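# Make the safe chess capture and stand the piece

## Task

White is to move. Find the single capture that Black has no way of answering with a recapture, carry it out, and set the captured piece standing upright on the table. Pawns advance one square per move: White's head toward rank 5 and Black's toward rank 1. Square names are printed along the board's edge. When finished, every square other than those involved in the capture must hold the same thing it started with, and every piece on the board must be upright and lie entirely within its own square. It only counts if everything stays that way with the robot no longer holding or touching it.

## Robot and tools

Robot: two 6-joint arms, left_arm and right_arm, each with a parallel gripper and a wrist camera (cam_left_wrist and cam_right_wrist, both 672x504). The names are just labels, not sides of an image.

Frame: one shared scene frame, in metres. The origin sits on the table top midway between the arms, +x runs out over the table, +z is up, and left_arm is on the +y side. Reported hand positions can be somewhat wrong, especially at long reach. The gripper's fingers point along its own +z and open and close along its own y. end_effector_position is the point between the pads when closed; closed fingertips extend about 33 mm past it, open ones about 9 mm. Closing pushes the tips roughly 24 mm further out, so keep that much room above the table.

execute_actions takes "actions", a list holding zero or one item, plus an optional "pictures" boolean (pictures are on by default).
- Empty list: no command, just returns the current state.
- Motion: {"rows": [...], "steps": n}. 1 to 15 rows, steps 1 to 15 (default 15), each step lasting 1/30 s. Row k drives step k; if rows run out, the final row repeats.
- Wait: {"steps": n} with no rows, n up to 300; it returns once that many steps have elapsed since the previous result, and your reply time is counted within them.
A refused call sends nothing at all.

Each row is one flat list of 18 numbers, each in [-1, 1], covering both arms even if only one moves. First the left_arm block of 9: six joint values in the order waist, shoulder, elbow, forearm roll, wrist pitch, wrist roll; then gripper position, force_limit, speed. Then the right_arm block of 9 in the same order.

Joint values are offsets, not poses. They are measured from the joint angles in the most recent result that printed them (if none has in this scene yet, or for a second or later call in the same reply, from where the arm stands when the action begins). They are never relative to the previous row. Scale: 1.0 equals 1.398 rad for waist and shoulder, 2.097 rad for elbow, 2.622 rad for forearm roll, wrist pitch and wrist roll. An all-zero block therefore pulls the arm back to that reference; it does not hold still. Stated joint ranges (rad): elbow -2.792 to 2.792, all other joints -6.283 to 6.283. A request more than 0.010 rad beyond a range is refused; real ends may sit 0.010 rad either way, and requests past a real end are clipped to it, reported as "joint sent to its limit" (possibly about an earlier action). No such line does not prove more travel exists.

Gripper numbers are absolute settings. position: +1 fully open (140 mm), about -0.8 pads touching, -1 squeeze until blocked. force_limit: -1 about 14 N, 0 about 60 N, +1 about 107 N. speed: -1 about 30 mm/s, 0 about 140, +1 about 250. To leave a gripper unchanged, resend its previous three numbers; a 0 is a real command. After closing with -1, confirm object_status is 2. Codes: 0 moving, 1 blocked while opening, 2 blocked while closing, 3 reached target or pads met (a thin item might still be held). To squeeze harder while at status 2, raise force_limit and switch position between -1 and -0.98. position_measured is in nonlinear counts: 3 fully open, 230 pads together.

Motion limits: joint target speed caps at 2.09 rad/s (waist, shoulder), 3.14 (elbow), 3.93 (wrist joints), with 0.3 s to ramp up, and an arm's joints are timed to arrive together. Targets may lead measured angles by at most 0.456 rad (waist, shoulder), 0.683 (elbow), 0.854 (wrist joints), and are scaled back if they would put the gripper over 70 mm from where it is. Between calls the arms keep heading to the last row's target until they settle or a step is HELD.

Results: a state line per arm with end_effector_position, end_effector_quat_wxyz and linear/angular velocities; Joint positions and Joint velocities blocks (rad, rad/s) per arm in column order; object_status and position_measured; Flange force (noisy, includes held weight, may say "no reading"). "joint command not followed" means the clearance check altered or blocked joint targets on some steps. HELD marks steps where your row was not (fully) sent. MOTOR HOT warns of heating from held loads; OVER-TEMPERATURE FAULT means brakes until cooled. Changed camera calibration is listed when it differs from the given values.

zoom_image: {"camera": one of cam_left_wrist, cam_right_wrist, "region": [x0, y0, x1, y1]} in pixels of that camera's latest image, origin top-left, region no larger than 504 by 504.

finished_scene: {"scene": integer 1 to 2}.

Avoid: pushing or dropping anything off the table; arms striking or pressing each other; hard contacts. Load limits (N m): waist 295, shoulder 295, elbow 139, three wrist joints 39.1 each, held weight included; reaching one, or an outside force of 144 N, halts that arm for 10 s, drops the rest of the call, and lets it yield. A held part may occasionally be tugged, so grip securely. Leave pieces free-standing at the end.

Each tool is called after "Call:" by a JSON object that holds its "fn" and its "kwargs", one argument or row to a line.

## Session

I'll start by looking at the current state.

Call:
{"fn": "execute_actions", "kwargs": {
  "actions": []
}}

Scene clock: 0.00 s of 4400.00 s.
left_arm: end_effector_position=(+0.2354, +0.8144, +0.2346) position_measured=3 object_status=3 end_effector_quat_wxyz=(+0.577, +0.230, +0.770, +0.146) end_effector_velocity=(+0.000, -0.000, -0.000) end_effector_angular_velocity=(-0.001, -0.001, -0.000) | right_arm: end_effector_position=(+0.5538, -0.0123, +0.3716) position_measured=3 object_status=3 end_effector_quat_wxyz=(+0.177, +0.893, -0.399, +0.110) end_effector_velocity=(+0.001, -0.001, +0.000) end_effector_angular_velocity=(+0.000, -0.001, -0.002)
Joint positions: left_arm=[ 2.1    0.08   2.394 -1.067  1.581  1.507] | right_arm=[ 1.015  0.618  0.921 -0.292  1.909  3.332]
Joint velocities: left_arm=[ 0.     0.001  0.    -0.     0.001  0.   ] | right_arm=[-0.001 -0.    -0.    -0.    -0.     0.001]
Flange force (N, the push that the arm receives, along the gripper's own x y z axes): no reading

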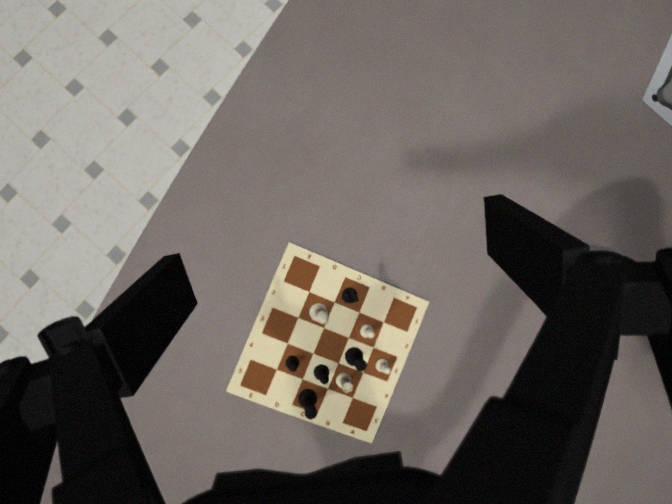

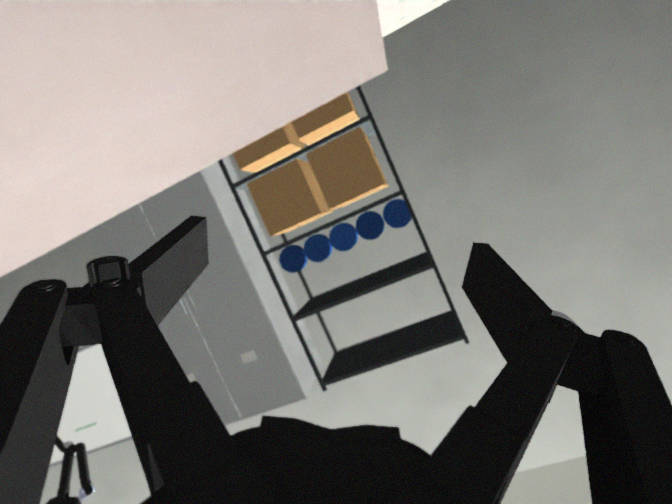

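Call:
{"fn": "zoom_image", "kwargs": {
  "camera": "cam_right_wrist",
  "region": [210, 230, 440, 450]
}}

Call:
{"fn": "zoom_image", "kwargs": {
  "camera": "cam_left_wrist",
  "region": [210, 230, 440, 450]
}}

Region (210, 230, 440, 450) of cam_right_wrist's 672x504 image, scaled by 2.191, with more detail than that image has; it fills the top 482 rows of this view, and the rest is white.

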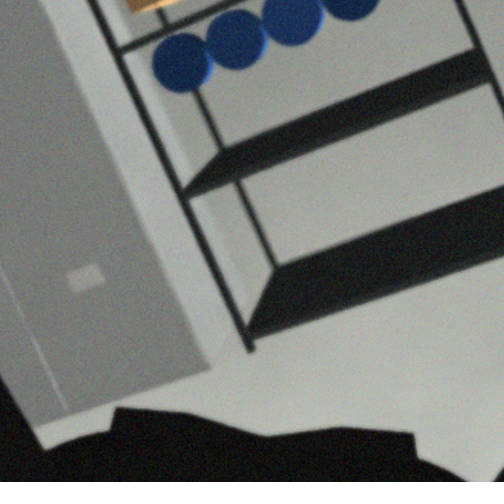

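Region (210, 230, 440, 450) of cam_left_wrist's 672x504 image, scaled by 2.191, with more detail than that image has; it fills the top 482 rows of this view, and the rest is white.

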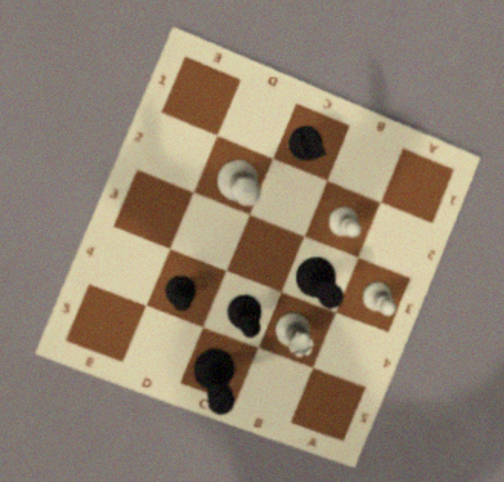

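Call:
{"fn": "zoom_image", "kwargs": {
  "camera": "cam_left_wrist",
  "region": [280, 330, 400, 425]
}}

Call:
{"fn": "zoom_image", "kwargs": {
  "camera": "cam_left_wrist",
  "region": [295, 275, 395, 355]
}}

Region (280, 330, 400, 425) of cam_left_wrist's 672x504 image, scaled by 4.200, with more detail than that image has; it fills the top 399 rows of this view, and the rest is white.

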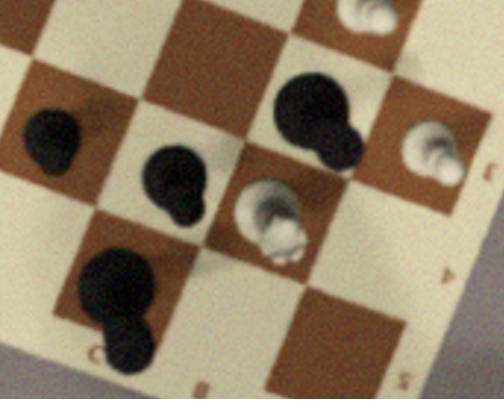

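Region (295, 275, 395, 355) of cam_left_wrist's 672x504 image, scaled by 5.040, with more detail than that image has; it fills the top 403 rows of this view, and the rest is white.

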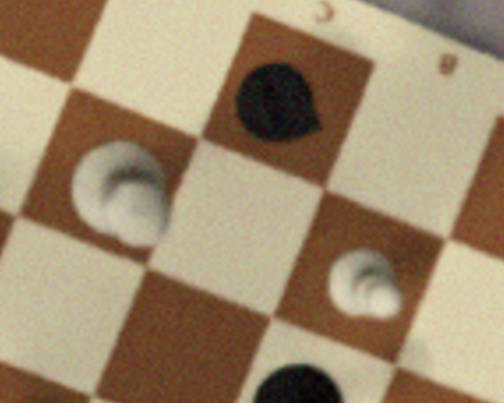

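Call:
{"fn": "execute_actions", "kwargs": {
  "actions": [
    {"rows": [[0,0,0,0,0,0,1,0,0, -0.002,-0.132,0.298,0.1114,-0.285,0.2513,1,0,0]], "steps": 15}
  ],
  "pictures": false
}}

Call:
{"fn": "execute_actions", "kwargs": {
  "actions": [
    {"steps": 20}
  ]
}}

Scene clock: 119.47 s of 4400.00 s.
left_arm: end_effector_position=(+0.2354, +0.8144, +0.2346) position_measured=3 object_status=3 end_effector_quat_wxyz=(+0.577, +0.230, +0.770, +0.146) end_effector_velocity=(-0.000, -0.000, -0.000) end_effector_angular_velocity=(+0.001, +0.000, -0.001) | right_arm: end_effector_position=(+0.4881, +0.0059, +0.2078) position_measured=3 object_status=3 end_effector_quat_wxyz=(+0.037, +0.807, -0.589, +0.037) end_effector_velocity=(-0.218, -0.013, -0.355) end_effector_angular_velocity=(+0.773, +0.007, -1.243)
Joint positions: left_arm=[ 2.1    0.08   2.394 -1.067  1.581  1.507] | right_arm=[ 1.013  0.48   1.388 -0.074  1.351  3.824]
Joint velocities: left_arm=[0.    0.    0.    0.001 0.    0.001] | right_arm=[-0.006 -0.335  1.128  0.526 -1.347  1.184]
Flange force (N, the push that the arm receives, along the gripper's own x y z axes): left_arm=[-4.9 -0.7 -9.9] | right_arm=[4.5 7.4 -0.8]
Steps of this call (steps 1 to 90: nothing new was sent; then 115.97 s passed at rest; steps 91 to 105: all 15 steps of this action). Readings (joint positions | what the end effector reports):
91: left_arm=[2.100 0.080 2.394 -1.067 1.581 1.507] | right_arm=[1.015 0.618 0.922 -0.292 1.909 3.332] | left_arm position_measured=3 object_status=3 | right_arm position_measured=3 object_status=3
92: left_arm=[2.100 0.080 2.394 -1.067 1.581 1.507] | right_arm=[1.015 0.617 0.926 -0.290 1.904 3.337] | left_arm position_measured=3 object_status=3 | right_arm position_measured=3 object_status=3
94: left_arm=[2.100 0.080 2.394 -1.067 1.581 1.507] | right_arm=[1.015 0.605 0.967 -0.270 1.854 3.381] | left_arm position_measured=3 object_status=3 | right_arm position_measured=3 object_status=3
98: left_arm=[2.100 0.080 2.394 -1.067 1.581 1.507] | right_arm=[1.014 0.558 1.125 -0.197 1.666 3.546] | left_arm position_measured=3 object_status=3 | right_arm position_measured=3 object_status=3
105: the state above

Scene clock: 120.13 s of 4400.00 s.
left_arm: end_effector_position=(+0.2354, +0.8144, +0.2346) position_measured=3 object_status=3 end_effector_quat_wxyz=(+0.577, +0.230, +0.770, +0.146) end_effector_velocity=(+0.000, +0.000, +0.000) end_effector_angular_velocity=(+0.000, -0.001, +0.001) | right_arm: end_effector_position=(+0.4563, +0.0009, +0.1603) position_measured=3 object_status=3 end_effector_quat_wxyz=(-0.000, +0.749, -0.662, -0.000) end_effector_velocity=(+0.000, +0.000, -0.000) end_effector_angular_velocity=(+0.000, +0.000, +0.000)
Joint positions: left_arm=[ 2.1    0.08   2.394 -1.067  1.581  1.507] | right_arm=[1.012 0.433 1.546 0.    1.162 3.991]
Joint velocities: left_arm=[ 0.     0.     0.    -0.001  0.     0.   ] | right_arm=[-0.     0.001 -0.     0.    -0.001 -0.001]
Flange force (N, the push that the arm receives, along the gripper's own x y z axes): left_arm=[-4.0 -1.7 -8.2] | right_arm=[4.8 2.3 -1.4]
Steps of this call (steps 1 to 20: the robot went on to your last target). Readings (joint positions | what the end effector reports):
1: left_arm=[2.100 0.080 2.394 -1.067 1.581 1.507] | right_arm=[1.013 0.469 1.426 -0.056 1.306 3.864] | left_arm position_measured=3 object_status=3 | right_arm position_measured=3 object_status=3
2: left_arm=[2.100 0.080 2.394 -1.067 1.581 1.507] | right_arm=[1.012 0.458 1.463 -0.039 1.261 3.903] | left_arm position_measured=3 object_status=3 | right_arm position_measured=3 object_status=3
4: left_arm=[2.100 0.080 2.394 -1.067 1.581 1.507] | right_arm=[1.012 0.441 1.520 -0.012 1.194 3.962] | left_arm position_measured=3 object_status=3 | right_arm position_measured=3 object_status=3
8: left_arm=[2.100 0.080 2.394 -1.067 1.581 1.507] | right_arm=[1.012 0.434 1.545 -0.000 1.163 3.990] | left_arm position_measured=3 object_status=3 | right_arm position_measured=3 object_status=3
20: the state above
camera_calibration (this result's frames):
cam_left_wrist: T_world_to_cam=[[0.197052, 0.889138, 0.413042, -0.860718], [-0.154137, -0.387966, 0.908694, 0.138006], [0.9682, -0.242725, 0.0605997, 0.137674], [0, 0, 0, 1]] pos_world=[0.0575819, 0.852256, 0.221764]
cam_right_wrist: T_world_to_cam=[[-0.997787, 0.0643195, -0.0168568, 0.452519], [0.053554, 0.927646, 0.369602, -0.0835359], [0.0394097, 0.367881, -0.929037, 0.299665], [0, 0, 0, 1]] pos_world=[0.444181, -0.0618552, 0.316903]

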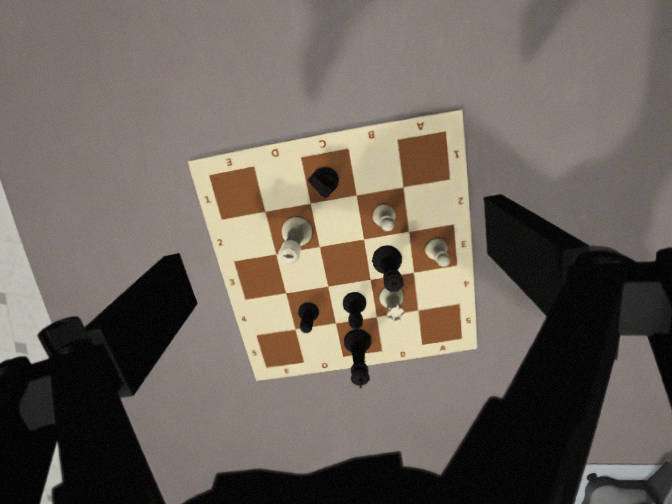

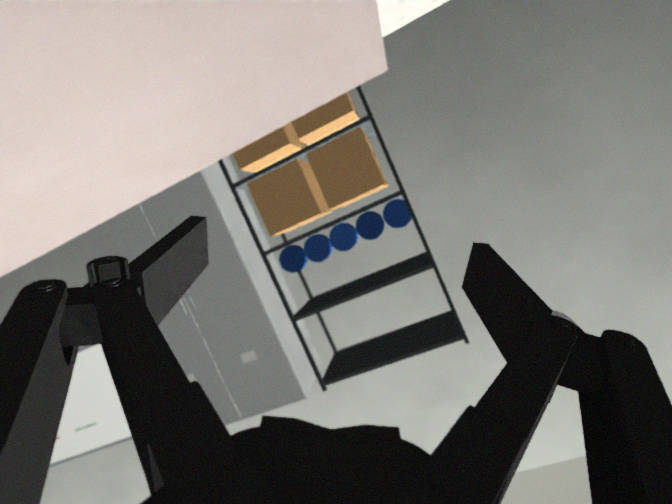

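The kinematic model is accurate. Zooming in to identify pieces.

Call:
{"fn": "zoom_image", "kwargs": {
  "camera": "cam_left_wrist",
  "region": [180, 100, 490, 400]
}}

Call:
{"fn": "zoom_image", "kwargs": {
  "camera": "cam_left_wrist",
  "region": [260, 140, 420, 280]
}}

Call:
{"fn": "zoom_image", "kwargs": {
  "camera": "cam_left_wrist",
  "region": [280, 230, 470, 395]
}}

Region (180, 100, 490, 400) of cam_left_wrist's 672x504 image, scaled by 1.626, with more detail than that image has; it fills the top 488 rows of this view, and the rest is white.

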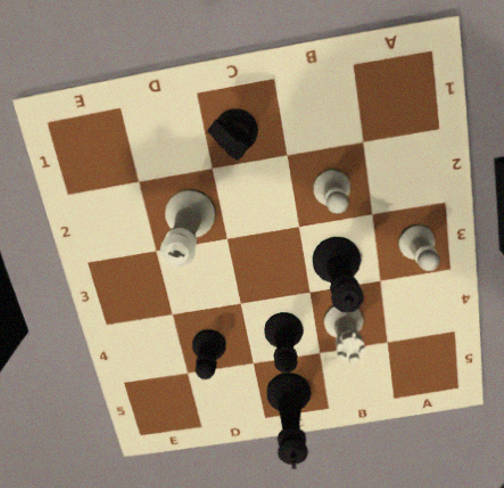

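Region (260, 140, 420, 280) of cam_left_wrist's 672x504 image, scaled by 3.150, with more detail than that image has; it fills the top 441 rows of this view, and the rest is white.

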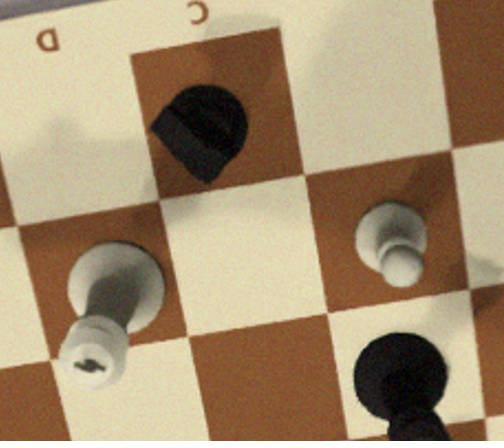

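Region (280, 230, 470, 395) of cam_left_wrist's 672x504 image, scaled by 2.653, with more detail than that image has; it fills the top 438 rows of this view, and the rest is white.

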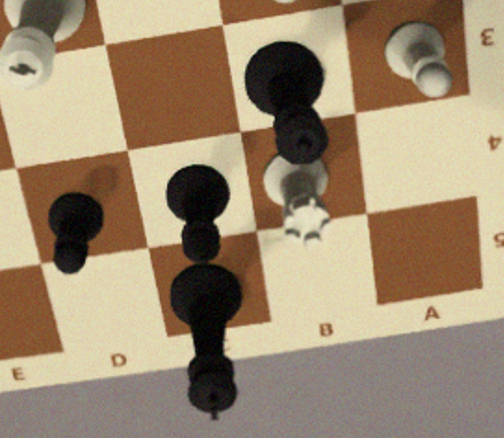

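Call:
{"fn": "execute_actions", "kwargs": {
  "actions": [
    {"rows": [[0,0,0,0,0,0,1,0,0, -0.0074,0.0316,0.0245,0,-0.0364,-0.2231,-0.35,0,1]], "steps": 15}
  ],
  "pictures": false
}}

Call:
{"fn": "execute_actions", "kwargs": {
  "actions": [
    {"steps": 10}
  ]
}}

Scene clock: 185.10 s of 4400.00 s.
left_arm: end_effector_position=(+0.2354, +0.8144, +0.2346) position_measured=3 object_status=3 end_effector_quat_wxyz=(+0.577, +0.230, +0.770, +0.146) end_effector_velocity=(+0.000, +0.000, +0.001) end_effector_angular_velocity=(-0.000, -0.000, +0.001) | right_arm: end_effector_position=(+0.4636, -0.0025, +0.1003) position_measured=173 object_status=0 end_effector_quat_wxyz=(+0.000, +0.906, -0.423, -0.000) end_effector_velocity=(+0.000, +0.001, +0.000) end_effector_angular_velocity=(+0.002, -0.002, +0.020)
Joint positions: left_arm=[ 2.1    0.08   2.394 -1.067  1.581  1.507] | right_arm=[1.002 0.478 1.598 0.    1.066 3.407]
Joint velocities: left_arm=[ 0.    -0.001 -0.    -0.001  0.    -0.002] | right_arm=[ 0.001 -0.    -0.001 -0.    -0.002 -0.019]
Flange force (N, the push that the arm receives, along the gripper's own x y z axes): left_arm=[-2.4 1.3 -4.9] | right_arm=[1.7 5.4 -3.7]
Steps of this call (steps 1 to 15: the robot went on to your last target; steps 16 to 90: nothing new was sent; then 61.47 s passed at rest; steps 91 to 105: all 15 steps of this action). Readings (joint positions | what the end effector reports):
91: left_arm=[2.100 0.080 2.394 -1.067 1.581 1.507] | right_arm=[1.012 0.433 1.546 0.000 1.162 3.991] | left_arm position_measured=3 object_status=3 | right_arm position_measured=3 object_status=0
92: left_arm=[2.100 0.080 2.394 -1.067 1.581 1.507] | right_arm=[1.012 0.434 1.547 0.000 1.161 3.986] | left_arm position_measured=3 object_status=3 | right_arm position_measured=7 object_status=0
94: left_arm=[2.100 0.080 2.394 -1.067 1.581 1.507] | right_arm=[1.011 0.437 1.551 0.000 1.152 3.933] | left_arm position_measured=3 object_status=3 | right_arm position_measured=34 object_status=0
98: left_arm=[2.100 0.080 2.394 -1.067 1.581 1.507] | right_arm=[1.006 0.458 1.575 0.000 1.108 3.661] | left_arm position_measured=3 object_status=3 | right_arm position_measured=88 object_status=0
105: the state above

Scene clock: 185.43 s of 4400.00 s.
left_arm: end_effector_position=(+0.2354, +0.8144, +0.2346) position_measured=3 object_status=3 end_effector_quat_wxyz=(+0.577, +0.230, +0.770, +0.146) end_effector_velocity=(+0.000, +0.000, +0.000) end_effector_angular_velocity=(+0.002, +0.000, -0.001) | right_arm: end_effector_position=(+0.4637, -0.0025, +0.1003) position_measured=173 object_status=3 end_effector_quat_wxyz=(-0.000, +0.906, -0.423, -0.000) end_effector_velocity=(+0.001, -0.001, -0.000) end_effector_angular_velocity=(-0.001, +0.001, -0.001)
Joint positions: left_arm=[ 2.1    0.08   2.394 -1.067  1.581  1.507] | right_arm=[1.002 0.478 1.598 0.    1.066 3.406]
Joint velocities: left_arm=[-0.001 -0.001 -0.    -0.    -0.     0.   ] | right_arm=[-0.002  0.    -0.     0.     0.001 -0.   ]
Flange force (N, the push that the arm receives, along the gripper's own x y z axes): left_arm=[-7.0 -1.0 -6.3] | right_arm=[3.0 3.9 -3.3]
Steps of this call (steps 1 to 10: the robot went on to your last target). Readings (joint positions | what the end effector reports):
1: left_arm=[2.100 0.080 2.394 -1.067 1.581 1.507] | right_arm=[1.002 0.478 1.598 0.000 1.066 3.407] | left_arm position_measured=3 object_status=3 | right_arm position_measured=173 object_status=0
2: left_arm=[2.100 0.080 2.394 -1.067 1.581 1.507] | right_arm=[1.002 0.478 1.598 0.000 1.066 3.406] | left_arm position_measured=3 object_status=3 | right_arm position_measured=173 object_status=0
4: left_arm=[2.100 0.080 2.394 -1.067 1.581 1.507] | right_arm=[1.002 0.478 1.598 0.000 1.066 3.406] | left_arm position_measured=3 object_status=3 | right_arm position_measured=173 object_status=0
8: left_arm=[2.100 0.080 2.394 -1.067 1.581 1.507] | right_arm=[1.002 0.478 1.598 0.000 1.066 3.406] | left_arm position_measured=3 object_status=3 | right_arm position_measured=173 object_status=3
10: the state above
camera_calibration (this result's frames):
cam_left_wrist: T_world_to_cam=[[0.197052, 0.889138, 0.413042, -0.860718], [-0.154137, -0.387966, 0.908694, 0.138006], [0.9682, -0.242725, 0.0605997, 0.137674], [0, 0, 0, 1]] pos_world=[0.0575819, 0.852256, 0.221764]
cam_right_wrist: T_world_to_cam=[[-0.872579, -0.48818, -0.0169104, 0.39965], [-0.459109, 0.807813, 0.369672, 0.178794], [-0.166806, 0.330332, -0.929009, 0.340453], [0, 0, 0, 1]] pos_world=[0.487602, -0.0617931, 0.256947]

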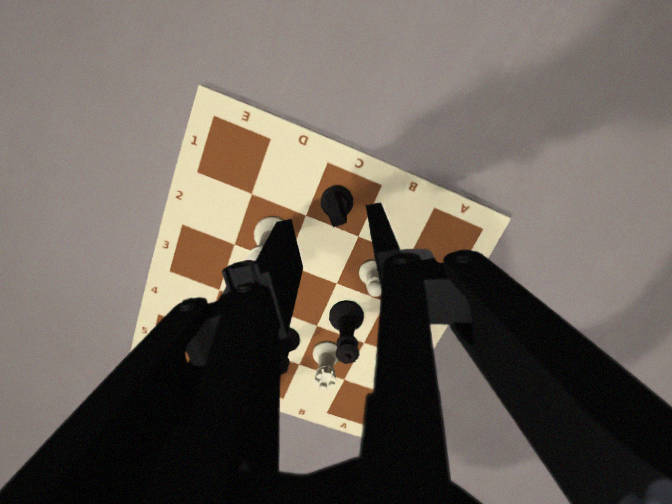

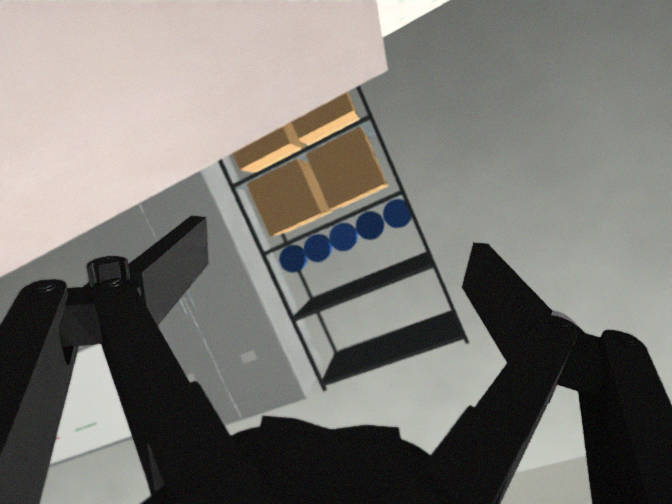

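Call:
{"fn": "zoom_image", "kwargs": {
  "camera": "cam_left_wrist",
  "region": [240, 150, 420, 300]
}}

Region (240, 150, 420, 300) of cam_left_wrist's 672x504 image, scaled by 2.800, with more detail than that image has.

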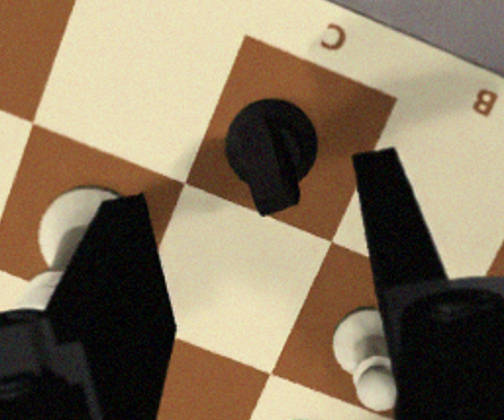

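Call:
{"fn": "zoom_image", "kwargs": {
  "camera": "cam_left_wrist",
  "region": [180, 70, 280, 150]
}}

Call:
{"fn": "zoom_image", "kwargs": {
  "camera": "cam_left_wrist",
  "region": [420, 180, 520, 260]
}}

Region (180, 70, 280, 150) of cam_left_wrist's 672x504 image, scaled by 5.040, with more detail than that image has; it fills the top 403 rows of this view, and the rest is white.

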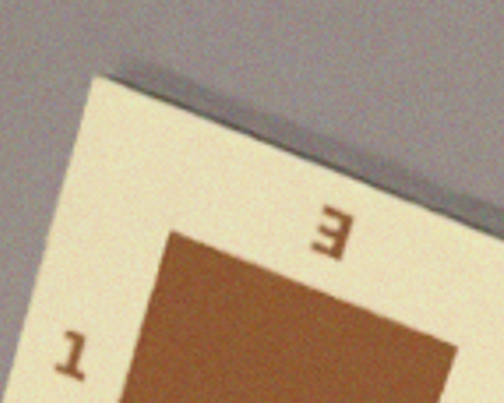

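Region (420, 180, 520, 260) of cam_left_wrist's 672x504 image, scaled by 5.040, with more detail than that image has; it fills the top 403 rows of this view, and the rest is white.

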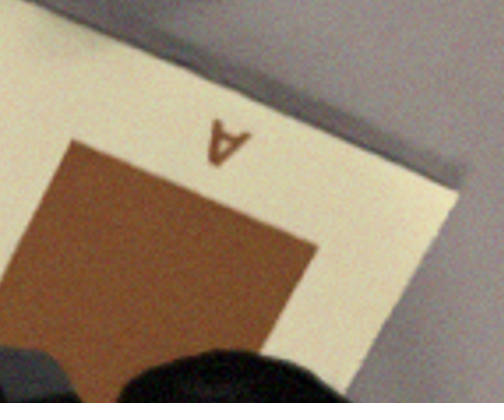

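Call:
{"fn": "execute_actions", "kwargs": {
  "actions": [
    {"rows": [[0,0,0,0,0,0,1,0,0, 0.0004,0.003,0.002,0,-0.003,-0.03,-0.5,0,0.5],[0,0,0,0,0,0,1,0,0, 0.0004,0.005,0.0035,0,-0.0055,-0.0458,-0.5,0,0.5],[0,0,0,0,0,0,1,0,0, 0.0004,0.0075,0.005,0,-0.008,-0.0458,-0.5,0,0.5],[0,0,0,0,0,0,1,0,0, 0.0004,0.01,0.0068,0,-0.0108,-0.0458,-0.5,0,0.5],[0,0,0,0,0,0,1,0,0, 0.0004,0.0125,0.0085,0,-0.0135,-0.0458,-0.5,0,0.5],[0,0,0,0,0,0,1,0,0, 0.0004,0.015,0.0102,0,-0.0162,-0.0458,-0.5,0,0.5],[0,0,0,0,0,0,1,0,0, 0.0004,0.0175,0.012,0,-0.019,-0.0458,-0.5,0,0.5],[0,0,0,0,0,0,1,0,0, 0.0004,0.02,0.0137,0,-0.0216,-0.0458,-0.5,0,0.5],[0,0,0,0,0,0,1,0,0, 0.0004,0.022,0.015,0,-0.0238,-0.0458,-0.5,0,0.5],[0,0,0,0,0,0,1,0,0, 0.0004,0.02374,0.01621,0,-0.02563,-0.0458,-0.5,0,0.5]], "steps": 15}
  ]
}}

Scene clock: 244.90 s of 4400.00 s.
left_arm: end_effector_position=(+0.2354, +0.8144, +0.2346) position_measured=3 object_status=3 end_effector_quat_wxyz=(+0.577, +0.230, +0.770, +0.146) end_effector_velocity=(+0.001, -0.000, -0.000) end_effector_angular_velocity=(-0.001, -0.001, -0.002) | right_arm: end_effector_position=(+0.4627, -0.0032, +0.0587) position_measured=192 object_status=3 end_effector_quat_wxyz=(-0.000, +0.930, -0.368, -0.000) end_effector_velocity=(+0.001, +0.001, -0.006) end_effector_angular_velocity=(+0.002, -0.001, -0.000)
Joint positions: left_arm=[ 2.1    0.08   2.394 -1.067  1.581  1.507] | right_arm=[1.002 0.511 1.631 0.    1.    3.286]
Joint velocities: left_arm=[-0.002  0.001  0.    -0.     0.    -0.   ] | right_arm=[-0.     0.005  0.004  0.    -0.012 -0.   ]
Flange force (N, the push that the arm receives, along the gripper's own x y z axes): left_arm=[-4.4 -0.7 -11.0] | right_arm=[2.9 3.5 -3.2]
Steps of this call (steps 1 to 15: the robot went on to your last target; steps 16 to 90: nothing new was sent; then 55.97 s passed at rest; steps 91 to 105: all 15 steps of this action). Readings (joint positions | what the end effector reports):
91: left_arm=[2.100 0.080 2.394 -1.067 1.581 1.507] | right_arm=[1.002 0.478 1.598 0.000 1.066 3.406] | left_arm position_measured=3 object_status=3 | right_arm position_measured=173 object_status=0
92: left_arm=[2.100 0.080 2.394 -1.067 1.581 1.507] | right_arm=[1.002 0.478 1.598 0.000 1.066 3.400] | left_arm position_measured=3 object_status=3 | right_arm position_measured=176 object_status=0
94: left_arm=[2.100 0.080 2.394 -1.067 1.581 1.507] | right_arm=[1.002 0.481 1.601 0.000 1.060 3.351] | left_arm position_measured=3 object_status=3 | right_arm position_measured=192 object_status=0
98: left_arm=[2.100 0.080 2.394 -1.067 1.581 1.507] | right_arm=[1.002 0.497 1.617 0.000 1.028 3.289] | left_arm position_measured=3 object_status=3 | right_arm position_measured=192 object_status=0
105: the state above
camera_calibration (this result's frames):
cam_left_wrist: T_world_to_cam=[[0.197052, 0.889138, 0.413042, -0.860718], [-0.154137, -0.387966, 0.908694, 0.138006], [0.9682, -0.242725, 0.0605997, 0.137674], [0, 0, 0, 1]] pos_world=[0.0575819, 0.852256, 0.221764]
cam_right_wrist: T_world_to_cam=[[-0.807511, -0.589607, -0.0170174, 0.367358], [-0.552996, 0.7467, 0.369641, 0.237537], [-0.205236, 0.3079, -0.929019, 0.319581], [0, 0, 0, 1]] pos_world=[0.493592, -0.0591708, 0.215344]

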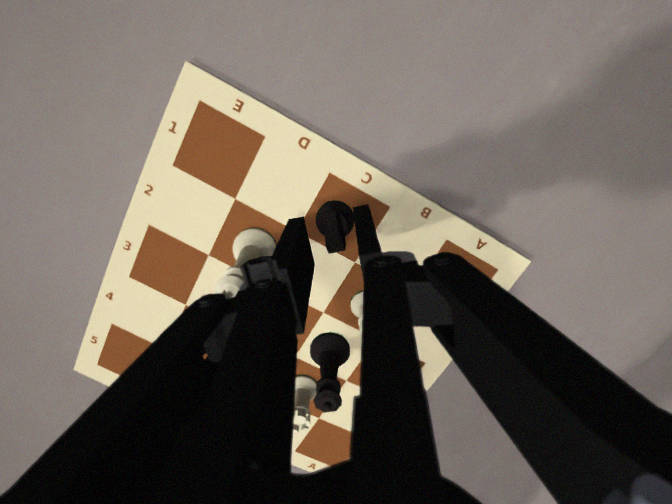

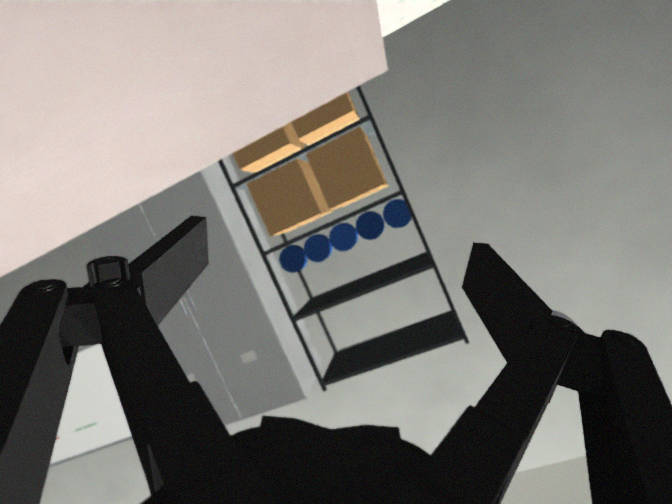

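Call:
{"fn": "zoom_image", "kwargs": {
  "camera": "cam_left_wrist",
  "region": [260, 170, 400, 290]
}}

Region (260, 170, 400, 290) of cam_left_wrist's 672x504 image, scaled by 3.600, with more detail than that image has; it fills the top 432 rows of this view, and the rest is white.

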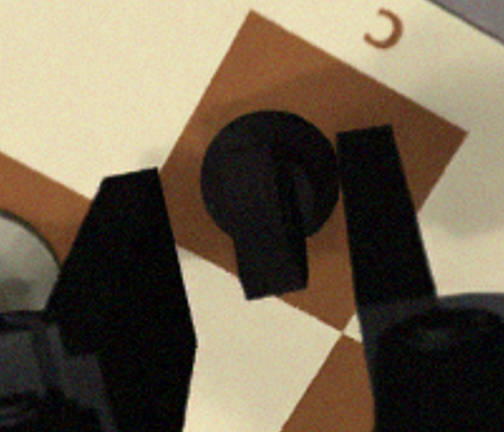

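Call:
{"fn": "execute_actions", "kwargs": {
  "actions": [
    {"rows": [[0,0,0,0,0,0,1,0,0, 0,0,0,0,0,0,-1,0.2,-0.5]], "steps": 15}
  ]
}}

Scene clock: 273.93 s of 4400.00 s.
left_arm: end_effector_position=(+0.2354, +0.8144, +0.2346) position_measured=3 object_status=3 end_effector_quat_wxyz=(+0.577, +0.230, +0.770, +0.146) end_effector_velocity=(-0.000, +0.000, +0.000) end_effector_angular_velocity=(-0.001, -0.001, +0.002) | right_arm: end_effector_position=(+0.4627, -0.0031, +0.0587) position_measured=224 object_status=0 end_effector_quat_wxyz=(-0.000, +0.930, -0.368, -0.000) end_effector_velocity=(-0.001, -0.000, -0.000) end_effector_angular_velocity=(-0.001, +0.001, +0.001)
Joint positions: left_arm=[ 2.1    0.08   2.394 -1.067  1.581  1.507] | right_arm=[1.002 0.511 1.631 0.    0.999 3.286]
Joint velocities: left_arm=[ 0.001 -0.    -0.    -0.     0.001 -0.001] | right_arm=[0.001 0.    0.001 0.    0.001 0.   ]
Flange force (N, the push that the arm receives, along the gripper's own x y z axes): left_arm=[-7.7 0.6 -7.7] | right_arm=[1.3 5.2 -3.5]
Steps of this call (steps 1 to 15: the robot went on to your last target; steps 16 to 90: nothing new was sent; then 25.53 s passed at rest; steps 91 to 105: all 15 steps of this action). Readings (joint positions | what the end effector reports):
91: left_arm=[2.100 0.080 2.394 -1.067 1.581 1.507] | right_arm=[1.002 0.511 1.632 0.000 0.999 3.286] | left_arm position_measured=3 object_status=3 | right_arm position_measured=192 object_status=0
92: left_arm=[2.100 0.080 2.394 -1.067 1.581 1.507] | right_arm=[1.002 0.511 1.632 0.000 0.999 3.286] | left_arm position_measured=3 object_status=3 | right_arm position_measured=193 object_status=0
94: left_arm=[2.100 0.080 2.394 -1.067 1.581 1.507] | right_arm=[1.002 0.511 1.632 0.000 0.999 3.286] | left_arm position_measured=3 object_status=3 | right_arm position_measured=202 object_status=0
98: left_arm=[2.100 0.080 2.394 -1.067 1.581 1.507] | right_arm=[1.002 0.511 1.631 0.000 0.999 3.286] | left_arm position_measured=3 object_status=3 | right_arm position_measured=221 object_status=0
105: the state above
camera_calibration (this result's frames):
cam_left_wrist: T_world_to_cam=[[0.197052, 0.889138, 0.413042, -0.860718], [-0.154137, -0.387966, 0.908694, 0.138006], [0.9682, -0.242725, 0.0605998, 0.137674], [0, 0, 0, 1]] pos_world=[0.0575819, 0.852256, 0.221764]
cam_right_wrist: T_world_to_cam=[[-0.807506, -0.589611, -0.017136, 0.367401], [-0.553015, 0.74664, 0.369733, 0.237511], [-0.205204, 0.308038, -0.92898, 0.319507], [0, 0, 0, 1]] pos_world=[0.49359, -0.0591324, 0.215296]

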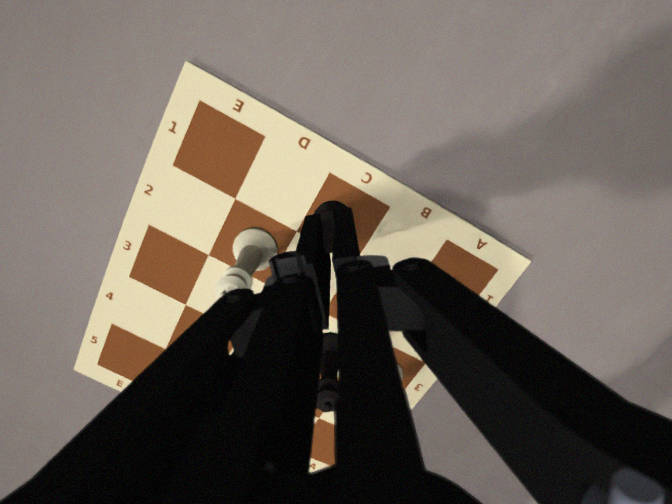

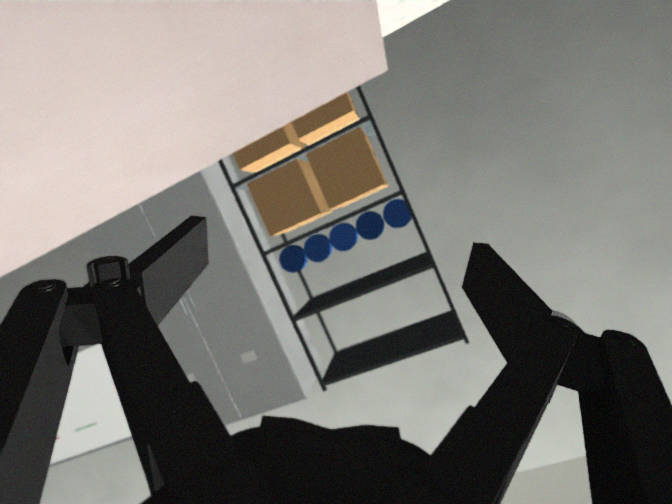

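Call:
{"fn": "execute_actions", "kwargs": {
  "actions": [],
  "pictures": false
}}

Scene clock: 277.63 s of 4400.00 s.
left_arm: end_effector_position=(+0.2354, +0.8144, +0.2346) position_measured=3 object_status=3 end_effector_quat_wxyz=(+0.577, +0.230, +0.770, +0.146) end_effector_velocity=(+0.000, -0.000, +0.000) end_effector_angular_velocity=(-0.001, -0.002, -0.000) | right_arm: end_effector_position=(+0.4627, -0.0032, +0.0587) position_measured=224 object_status=2 end_effector_quat_wxyz=(-0.000, +0.930, -0.368, -0.000) end_effector_velocity=(-0.001, -0.000, -0.001) end_effector_angular_velocity=(-0.001, +0.001, -0.001)
Joint positions: left_arm=[ 2.1    0.08   2.394 -1.067  1.581  1.507] | right_arm=[1.002 0.511 1.631 0.    1.    3.286]
Joint velocities: left_arm=[-0.     0.     0.    -0.001  0.001  0.   ] | right_arm=[ 0.     0.001  0.002  0.    -0.001  0.001]
Flange force (N, the push that the arm receives, along the gripper's own x y z axes): left_arm=[-4.5 -1.7 -11.0] | right_arm=[2.1 5.6 -3.3]
Steps of this call (steps 1 to 15: the robot went on to your last target; steps 16 to 90: nothing new was sent; then 0.70 s passed at rest). Readings (joint positions | what the end effector reports):
1: left_arm=[2.100 0.080 2.394 -1.067 1.581 1.507] | right_arm=[1.002 0.511 1.631 0.000 0.999 3.286] | left_arm position_measured=3 object_status=3 | right_arm position_measured=224 object_status=2
2: left_arm=[2.100 0.080 2.394 -1.067 1.581 1.507] | right_arm=[1.002 0.511 1.631 0.000 1.000 3.286] | left_arm position_measured=3 object_status=3 | right_arm position_measured=224 object_status=2
4: left_arm=[2.100 0.080 2.394 -1.067 1.581 1.507] | right_arm=[1.002 0.511 1.631 0.000 1.000 3.286] | left_arm position_measured=3 object_status=3 | right_arm position_measured=224 object_status=2
8: left_arm=[2.100 0.080 2.394 -1.067 1.581 1.507] | right_arm=[1.002 0.511 1.631 0.000 1.000 3.286] | left_arm position_measured=3 object_status=3 | right_arm position_measured=224 object_status=2
90: the state above
All arms were judged still, so your last target was given up. Only a new action makes them travel on or press farther. Fingers that are still opening or closing keep moving.

Call:
{"fn": "execute_actions", "kwargs": {
  "actions": [
    {"rows": [[0,0,0,0,0,0,1,0,0, 0,-0.002,-0.0011,0,0.002,0,-1,0.2,-0.5],[0,0,0,0,0,0,1,0,0, 0,-0.0045,-0.0025,0,0.0044,0,-1,0.2,-0.5],[0,0,0,0,0,0,1,0,0, 0,-0.0072,-0.004,0,0.007,0,-1,0.2,-0.5],[0,0,0,0,0,0,1,0,0, 0,-0.0104,-0.0058,0,0.0102,0,-1,0.2,-0.5],[0,0,0,0,0,0,1,0,0, 0,-0.0143,-0.0018,0,0.009,0,-1,0.2,-0.5],[0,0,0,0,0,0,1,0,0, 0,-0.0202,0.0043,0,0.0073,0,-1,0.2,-0.5],[0,0,0,0,0,0,1,0,0, 0,-0.028,0.0124,0,0.005,0,-1,0.2,-0.5],[0,0,0,0,0,0,1,0,0, 0,-0.0377,0.0225,0,0.0022,0,-1,0.2,-0.5],[0,0,0,0,0,0,1,0,0, 0,-0.0485,0.0336,0,-0.001,0,-1,0.2,-0.5],[0,0,0,0,0,0,1,0,0, 0,-0.0592,0.0447,0,-0.0042,0,-1,0.2,-0.5],[0,0,0,0,0,0,1,0,0, 0,-0.0699,0.0558,0,-0.0073,0,-1,0.2,-0.5],[0,0,0,0,0,0,1,0,0, 0,-0.0807,0.0669,0,-0.0105,0,-1,0.2,-0.5],[0,0,0,0,0,0,1,0,0, 0,-0.0904,0.077,0,-0.0133,0,-1,0.2,-0.5],[0,0,0,0,0,0,1,0,0, 0,-0.1,0.087,0,-0.0162,0,-1,0.2,-0.5],[0,0,0,0,0,0,1,0,0, 0,-0.108,0.0951,0,-0.0185,0,-1,0.2,-0.5]], "steps": 15}
  ],
  "pictures": false
}}

Call:
{"fn": "execute_actions", "kwargs": {
  "actions": [
    {"steps": 8}
  ]
}}

Scene clock: 300.13 s of 4400.00 s.
left_arm: end_effector_position=(+0.2354, +0.8144, +0.2346) position_measured=3 object_status=3 end_effector_quat_wxyz=(+0.577, +0.230, +0.770, +0.146) end_effector_velocity=(-0.000, -0.000, +0.000) end_effector_angular_velocity=(+0.002, +0.002, -0.000) | right_arm: end_effector_position=(+0.4238, -0.0591, +0.0766) position_measured=224 object_status=2 end_effector_quat_wxyz=(+0.000, +0.930, -0.368, -0.000) end_effector_velocity=(-0.174, -0.251, -0.004) end_effector_angular_velocity=(+0.002, -0.001, -0.001)
Joint positions: left_arm=[ 2.1    0.08   2.394 -1.067  1.581  1.507] | right_arm=[1.002 0.402 1.765 0.    0.975 3.286]
Joint velocities: left_arm=[ 0.001 -0.002 -0.     0.001 -0.     0.   ] | right_arm=[-0.001 -0.413  0.639  0.    -0.228  0.001]
Flange force (N, the push that the arm receives, along the gripper's own x y z axes): left_arm=[-6.0 -2.4 -11.8] | right_arm=[2.6 7.0 -4.4]
Steps of this call (steps 1 to 90: nothing new was sent; then 19.00 s passed at rest; steps 91 to 105: all 15 steps of this action). Readings (joint positions | what the end effector reports):
91: left_arm=[2.100 0.080 2.394 -1.067 1.581 1.507] | right_arm=[1.002 0.510 1.631 0.000 1.000 3.286] | left_arm position_measured=3 object_status=3 | right_arm position_measured=224 object_status=2
92: left_arm=[2.100 0.080 2.394 -1.067 1.581 1.507] | right_arm=[1.002 0.510 1.631 0.000 1.001 3.286] | left_arm position_measured=3 object_status=3 | right_arm position_measured=224 object_status=2
94: left_arm=[2.100 0.080 2.394 -1.067 1.581 1.507] | right_arm=[1.002 0.505 1.627 0.000 1.010 3.286] | left_arm position_measured=3 object_status=3 | right_arm position_measured=224 object_status=2
98: left_arm=[2.100 0.080 2.394 -1.067 1.581 1.507] | right_arm=[1.002 0.486 1.636 0.000 1.020 3.286] | left_arm position_measured=3 object_status=3 | right_arm position_measured=224 object_status=2
105: the state above

Scene clock: 300.40 s of 4400.00 s.
left_arm: end_effector_position=(+0.2354, +0.8144, +0.2346) position_measured=3 object_status=3 end_effector_quat_wxyz=(+0.577, +0.230, +0.770, +0.146) end_effector_velocity=(+0.000, -0.001, -0.000) end_effector_angular_velocity=(+0.000, +0.001, -0.002) | right_arm: end_effector_position=(+0.4058, -0.0851, +0.0757) position_measured=224 object_status=2 end_effector_quat_wxyz=(-0.000, +0.930, -0.368, -0.000) end_effector_velocity=(-0.001, -0.002, +0.001) end_effector_angular_velocity=(+0.001, -0.001, +0.000)
Joint positions: left_arm=[ 2.1    0.08   2.394 -1.067  1.581  1.507] | right_arm=[1.002 0.36  1.83  0.    0.951 3.286]
Joint velocities: left_arm=[-0.    -0.     0.     0.001  0.     0.   ] | right_arm=[-0.    -0.004  0.005  0.    -0.002 -0.001]
Flange force (N, the push that the arm receives, along the gripper's own x y z axes): left_arm=[-0.6 -1.1 -9.5] | right_arm=[2.8 3.8 -2.9]
Steps of this call (steps 1 to 8: the robot went on to your last target). Readings (joint positions | what the end effector reports):
1: left_arm=[2.100 0.080 2.394 -1.067 1.581 1.507] | right_arm=[1.002 0.388 1.786 0.000 0.967 3.286] | left_arm position_measured=3 object_status=3 | right_arm position_measured=224 object_status=2
2: left_arm=[2.100 0.080 2.394 -1.067 1.581 1.507] | right_arm=[1.002 0.376 1.805 0.000 0.961 3.286] | left_arm position_measured=3 object_status=3 | right_arm position_measured=224 object_status=2
4: left_arm=[2.100 0.080 2.394 -1.067 1.581 1.507] | right_arm=[1.002 0.362 1.826 0.000 0.953 3.286] | left_arm position_measured=3 object_status=3 | right_arm position_measured=224 object_status=2
8: the state above
camera_calibration (this result's frames):
cam_left_wrist: T_world_to_cam=[[0.197052, 0.889138, 0.413042, -0.860718], [-0.154137, -0.387966, 0.908694, 0.138006], [0.9682, -0.242725, 0.0605996, 0.137674], [0, 0, 0, 1]] pos_world=[0.0575819, 0.852256, 0.221764]
cam_right_wrist: T_world_to_cam=[[-0.807512, -0.589604, -0.0170839, 0.273362], [-0.553019, 0.746696, 0.369616, 0.260921], [-0.20517, 0.307917, -0.929028, 0.348858], [0, 0, 0, 1]] pos_world=[0.436613, -0.141072, 0.232329]

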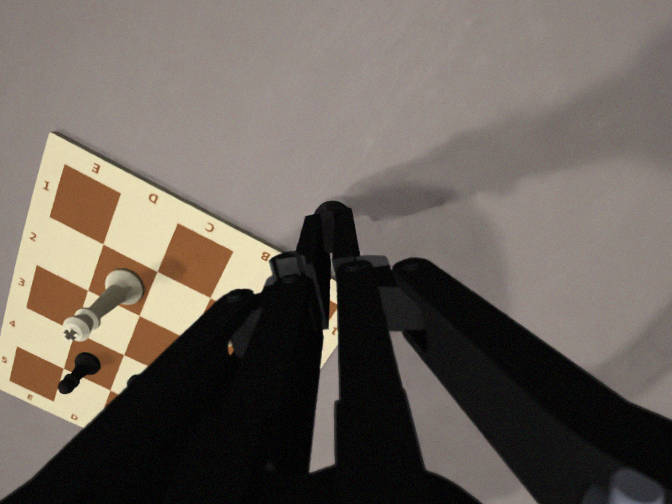

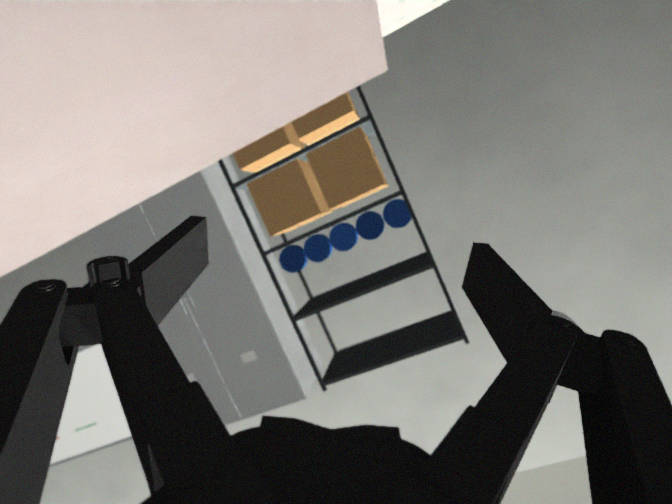

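Call:
{"fn": "zoom_image", "kwargs": {
  "camera": "cam_left_wrist",
  "region": [40, 120, 160, 220]
}}

Call:
{"fn": "zoom_image", "kwargs": {
  "camera": "cam_left_wrist",
  "region": [40, 230, 180, 360]
}}

Region (40, 120, 160, 220) of cam_left_wrist's 672x504 image, scaled by 4.200, with more detail than that image has.

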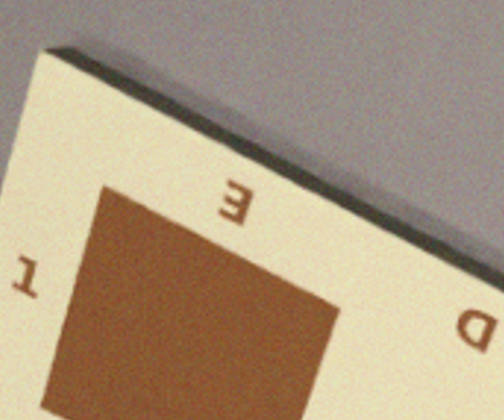

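Region (40, 230, 180, 360) of cam_left_wrist's 672x504 image, scaled by 3.600, with more detail than that image has; it fills the top 468 rows of this view, and the rest is white.

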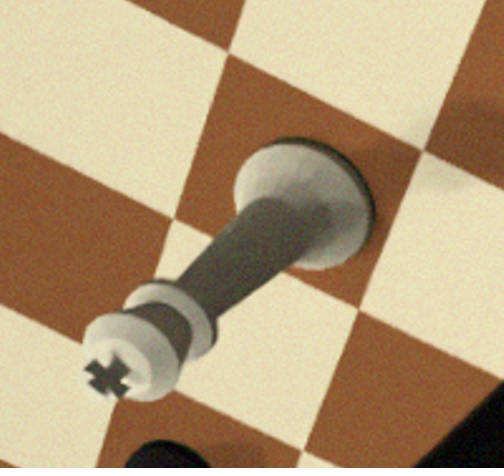

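Call:
{"fn": "execute_actions", "kwargs": {
  "actions": [
    {"rows": [[0,0,0,0,0,0,1,0,0, 0,0.0014,0.0007,0,-0.0013,0,-1,0.2,-0.5],[0,0,0,0,0,0,1,0,0, 0,0.0036,0.0017,0,-0.0033,0,-1,0.2,-0.5],[0,0,0,0,0,0,1,0,0, 0,0.0057,0.0028,0,-0.0053,0,-1,0.2,-0.5],[0,0,0,0,0,0,1,0,0, 0,0.0079,0.0038,0,-0.0072,0,-1,0.2,-0.5],[0,0,0,0,0,0,1,0,0, 0,0.01,0.0049,0,-0.0092,0,-1,0.2,-0.5],[0,0,0,0,0,0,1,0,0, 0,0.0118,0.0057,0,-0.0109,0,-1,0.2,-0.5],[0,0,0,0,0,0,1,0,0, 0,0.0132,0.0064,0,-0.0122,0,-1,0.2,-0.5],[0,0,0,0,0,0,1,0,0, 0,0.0143,0.007,0,-0.0132,0,-1,0.2,-0.5],[0,0,0,0,0,0,1,0,0, 0,0.01514,0.00738,0,-0.01397,0,-1,0.2,-0.5]], "steps": 15}
  ]
}}

Scene clock: 314.83 s of 4400.00 s.
left_arm: end_effector_position=(+0.2354, +0.8144, +0.2346) position_measured=3 object_status=3 end_effector_quat_wxyz=(+0.577, +0.230, +0.770, +0.146) end_effector_velocity=(-0.000, +0.000, +0.000) end_effector_angular_velocity=(+0.001, -0.001, +0.000) | right_arm: end_effector_position=(+0.4058, -0.0850, +0.0546) position_measured=224 object_status=2 end_effector_quat_wxyz=(-0.000, +0.930, -0.368, -0.000) end_effector_velocity=(-0.000, -0.000, -0.002) end_effector_angular_velocity=(-0.000, +0.000, -0.001)
Joint positions: left_arm=[ 2.1    0.08   2.394 -1.067  1.581  1.507] | right_arm=[1.002 0.381 1.846 0.    0.915 3.286]
Joint velocities: left_arm=[ 0.    -0.    -0.    -0.001  0.     0.001] | right_arm=[-0.     0.002  0.001  0.    -0.002  0.001]
Flange force (N, the push that the arm receives, along the gripper's own x y z axes): left_arm=[-3.4 -3.2 -11.8] | right_arm=[2.2 5.5 -3.2]
Steps of this call (steps 1 to 30: the robot went on to your last target; steps 31 to 100: nothing new was sent; then 10.60 s passed at rest; steps 101 to 115: all 15 steps of this action). Readings (joint positions | what the end effector reports):
101: left_arm=[2.100 0.080 2.394 -1.067 1.581 1.507] | right_arm=[1.002 0.360 1.831 0.000 0.951 3.286] | left_arm position_measured=3 object_status=3 | right_arm position_measured=224 object_status=2
102: left_arm=[2.100 0.080 2.394 -1.067 1.581 1.507] | right_arm=[1.002 0.360 1.831 0.000 0.950 3.286] | left_arm position_measured=3 object_status=3 | right_arm position_measured=224 object_status=2
104: left_arm=[2.100 0.080 2.394 -1.067 1.581 1.507] | right_arm=[1.002 0.364 1.834 0.000 0.944 3.286] | left_arm position_measured=3 object_status=3 | right_arm position_measured=224 object_status=2
108: left_arm=[2.100 0.080 2.394 -1.067 1.581 1.507] | right_arm=[1.002 0.375 1.841 0.000 0.925 3.286] | left_arm position_measured=3 object_status=3 | right_arm position_measured=224 object_status=2
115: the state above
camera_calibration (this result's frames):
cam_left_wrist: T_world_to_cam=[[0.197052, 0.889138, 0.413042, -0.860718], [-0.154137, -0.387966, 0.908694, 0.138006], [0.9682, -0.242725, 0.0605997, 0.137674], [0, 0, 0, 1]] pos_world=[0.0575819, 0.852256, 0.221764]
cam_right_wrist: T_world_to_cam=[[-0.807524, -0.589586, -0.0171115, 0.273048], [-0.553001, 0.746686, 0.369662, 0.268662], [-0.205171, 0.307974, -0.929009, 0.329264], [0, 0, 0, 1]] pos_world=[0.436619, -0.141025, 0.211247]

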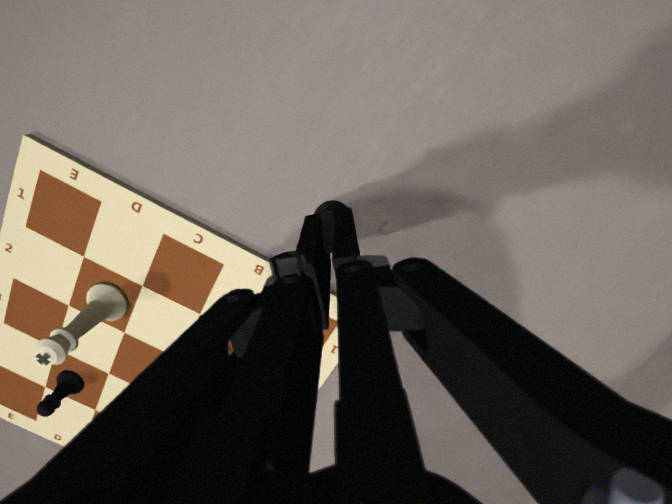

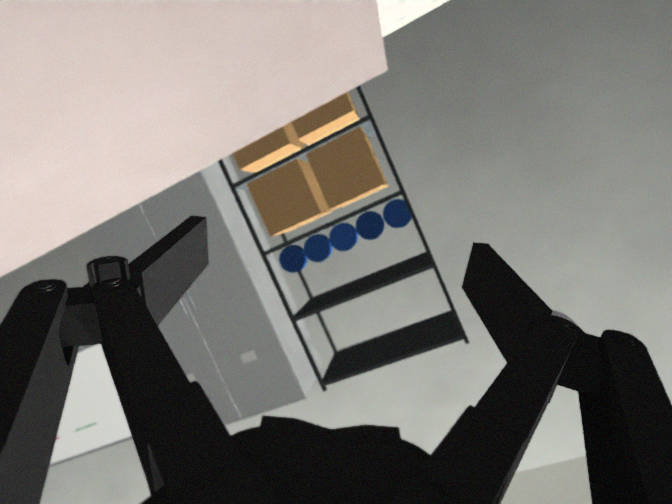

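No contact yet. Lowering 2 mm more slowly.

Call:
{"fn": "execute_actions", "kwargs": {
  "actions": [
    {"rows": [[0,0,0,0,0,0,1,0,0, 0,0.0004,0.0002,0,-0.0004,0,-1,0.2,-0.5],[0,0,0,0,0,0,1,0,0, 0,0.0007,0.00035,0,-0.00066,0,-1,0.2,-0.5],[0,0,0,0,0,0,1,0,0, 0,0.0011,0.0005,0,-0.001,0,-1,0.2,-0.5],[0,0,0,0,0,0,1,0,0, 0,0.00143,0.0007,0,-0.00132,0,-1,0.2,-0.5]], "steps": 10}
  ],
  "pictures": false
}}

Scene clock: 319.63 s of 4400.00 s.
left_arm: end_effector_position=(+0.2354, +0.8144, +0.2346) position_measured=3 object_status=3 end_effector_quat_wxyz=(+0.577, +0.230, +0.770, +0.146) end_effector_velocity=(-0.000, -0.001, -0.000) end_effector_angular_velocity=(+0.000, +0.001, -0.002) | right_arm: end_effector_position=(+0.4058, -0.0850, +0.0527) position_measured=224 object_status=2 end_effector_quat_wxyz=(-0.000, +0.930, -0.368, -0.000) end_effector_velocity=(+0.000, +0.000, -0.000) end_effector_angular_velocity=(+0.000, -0.000, -0.000)
Joint positions: left_arm=[ 2.1    0.08   2.394 -1.067  1.581  1.507] | right_arm=[1.002 0.383 1.847 0.    0.911 3.286]
Joint velocities: left_arm=[ 0.    -0.    -0.     0.002  0.001  0.001] | right_arm=[-0.     0.001 -0.    -0.    -0.001  0.   ]
Flange force (N, the push that the arm receives, along the gripper's own x y z axes): left_arm=[-3.5 -3.9 -12.7] | right_arm=[3.3 3.8 -3.5]
Steps of this call (steps 1 to 15: the robot went on to your last target; steps 16 to 90: nothing new was sent; then 1.47 s passed at rest; steps 91 to 100: all 10 steps of this action). Readings (joint positions | what the end effector reports):
91: left_arm=[2.100 0.080 2.394 -1.067 1.581 1.507] | right_arm=[1.002 0.381 1.846 0.000 0.915 3.286] | left_arm position_measured=3 object_status=3 | right_arm position_measured=224 object_status=2
92: left_arm=[2.100 0.080 2.394 -1.067 1.581 1.507] | right_arm=[1.002 0.381 1.846 0.000 0.914 3.286] | left_arm position_measured=3 object_status=3 | right_arm position_measured=224 object_status=2
94: left_arm=[2.100 0.080 2.394 -1.067 1.581 1.507] | right_arm=[1.002 0.382 1.846 0.000 0.913 3.286] | left_arm position_measured=3 object_status=3 | right_arm position_measured=224 object_status=2
98: left_arm=[2.100 0.080 2.394 -1.067 1.581 1.507] | right_arm=[1.002 0.383 1.847 0.000 0.911 3.286] | left_arm position_measured=3 object_status=3 | right_arm position_measured=224 object_status=2
100: the state above


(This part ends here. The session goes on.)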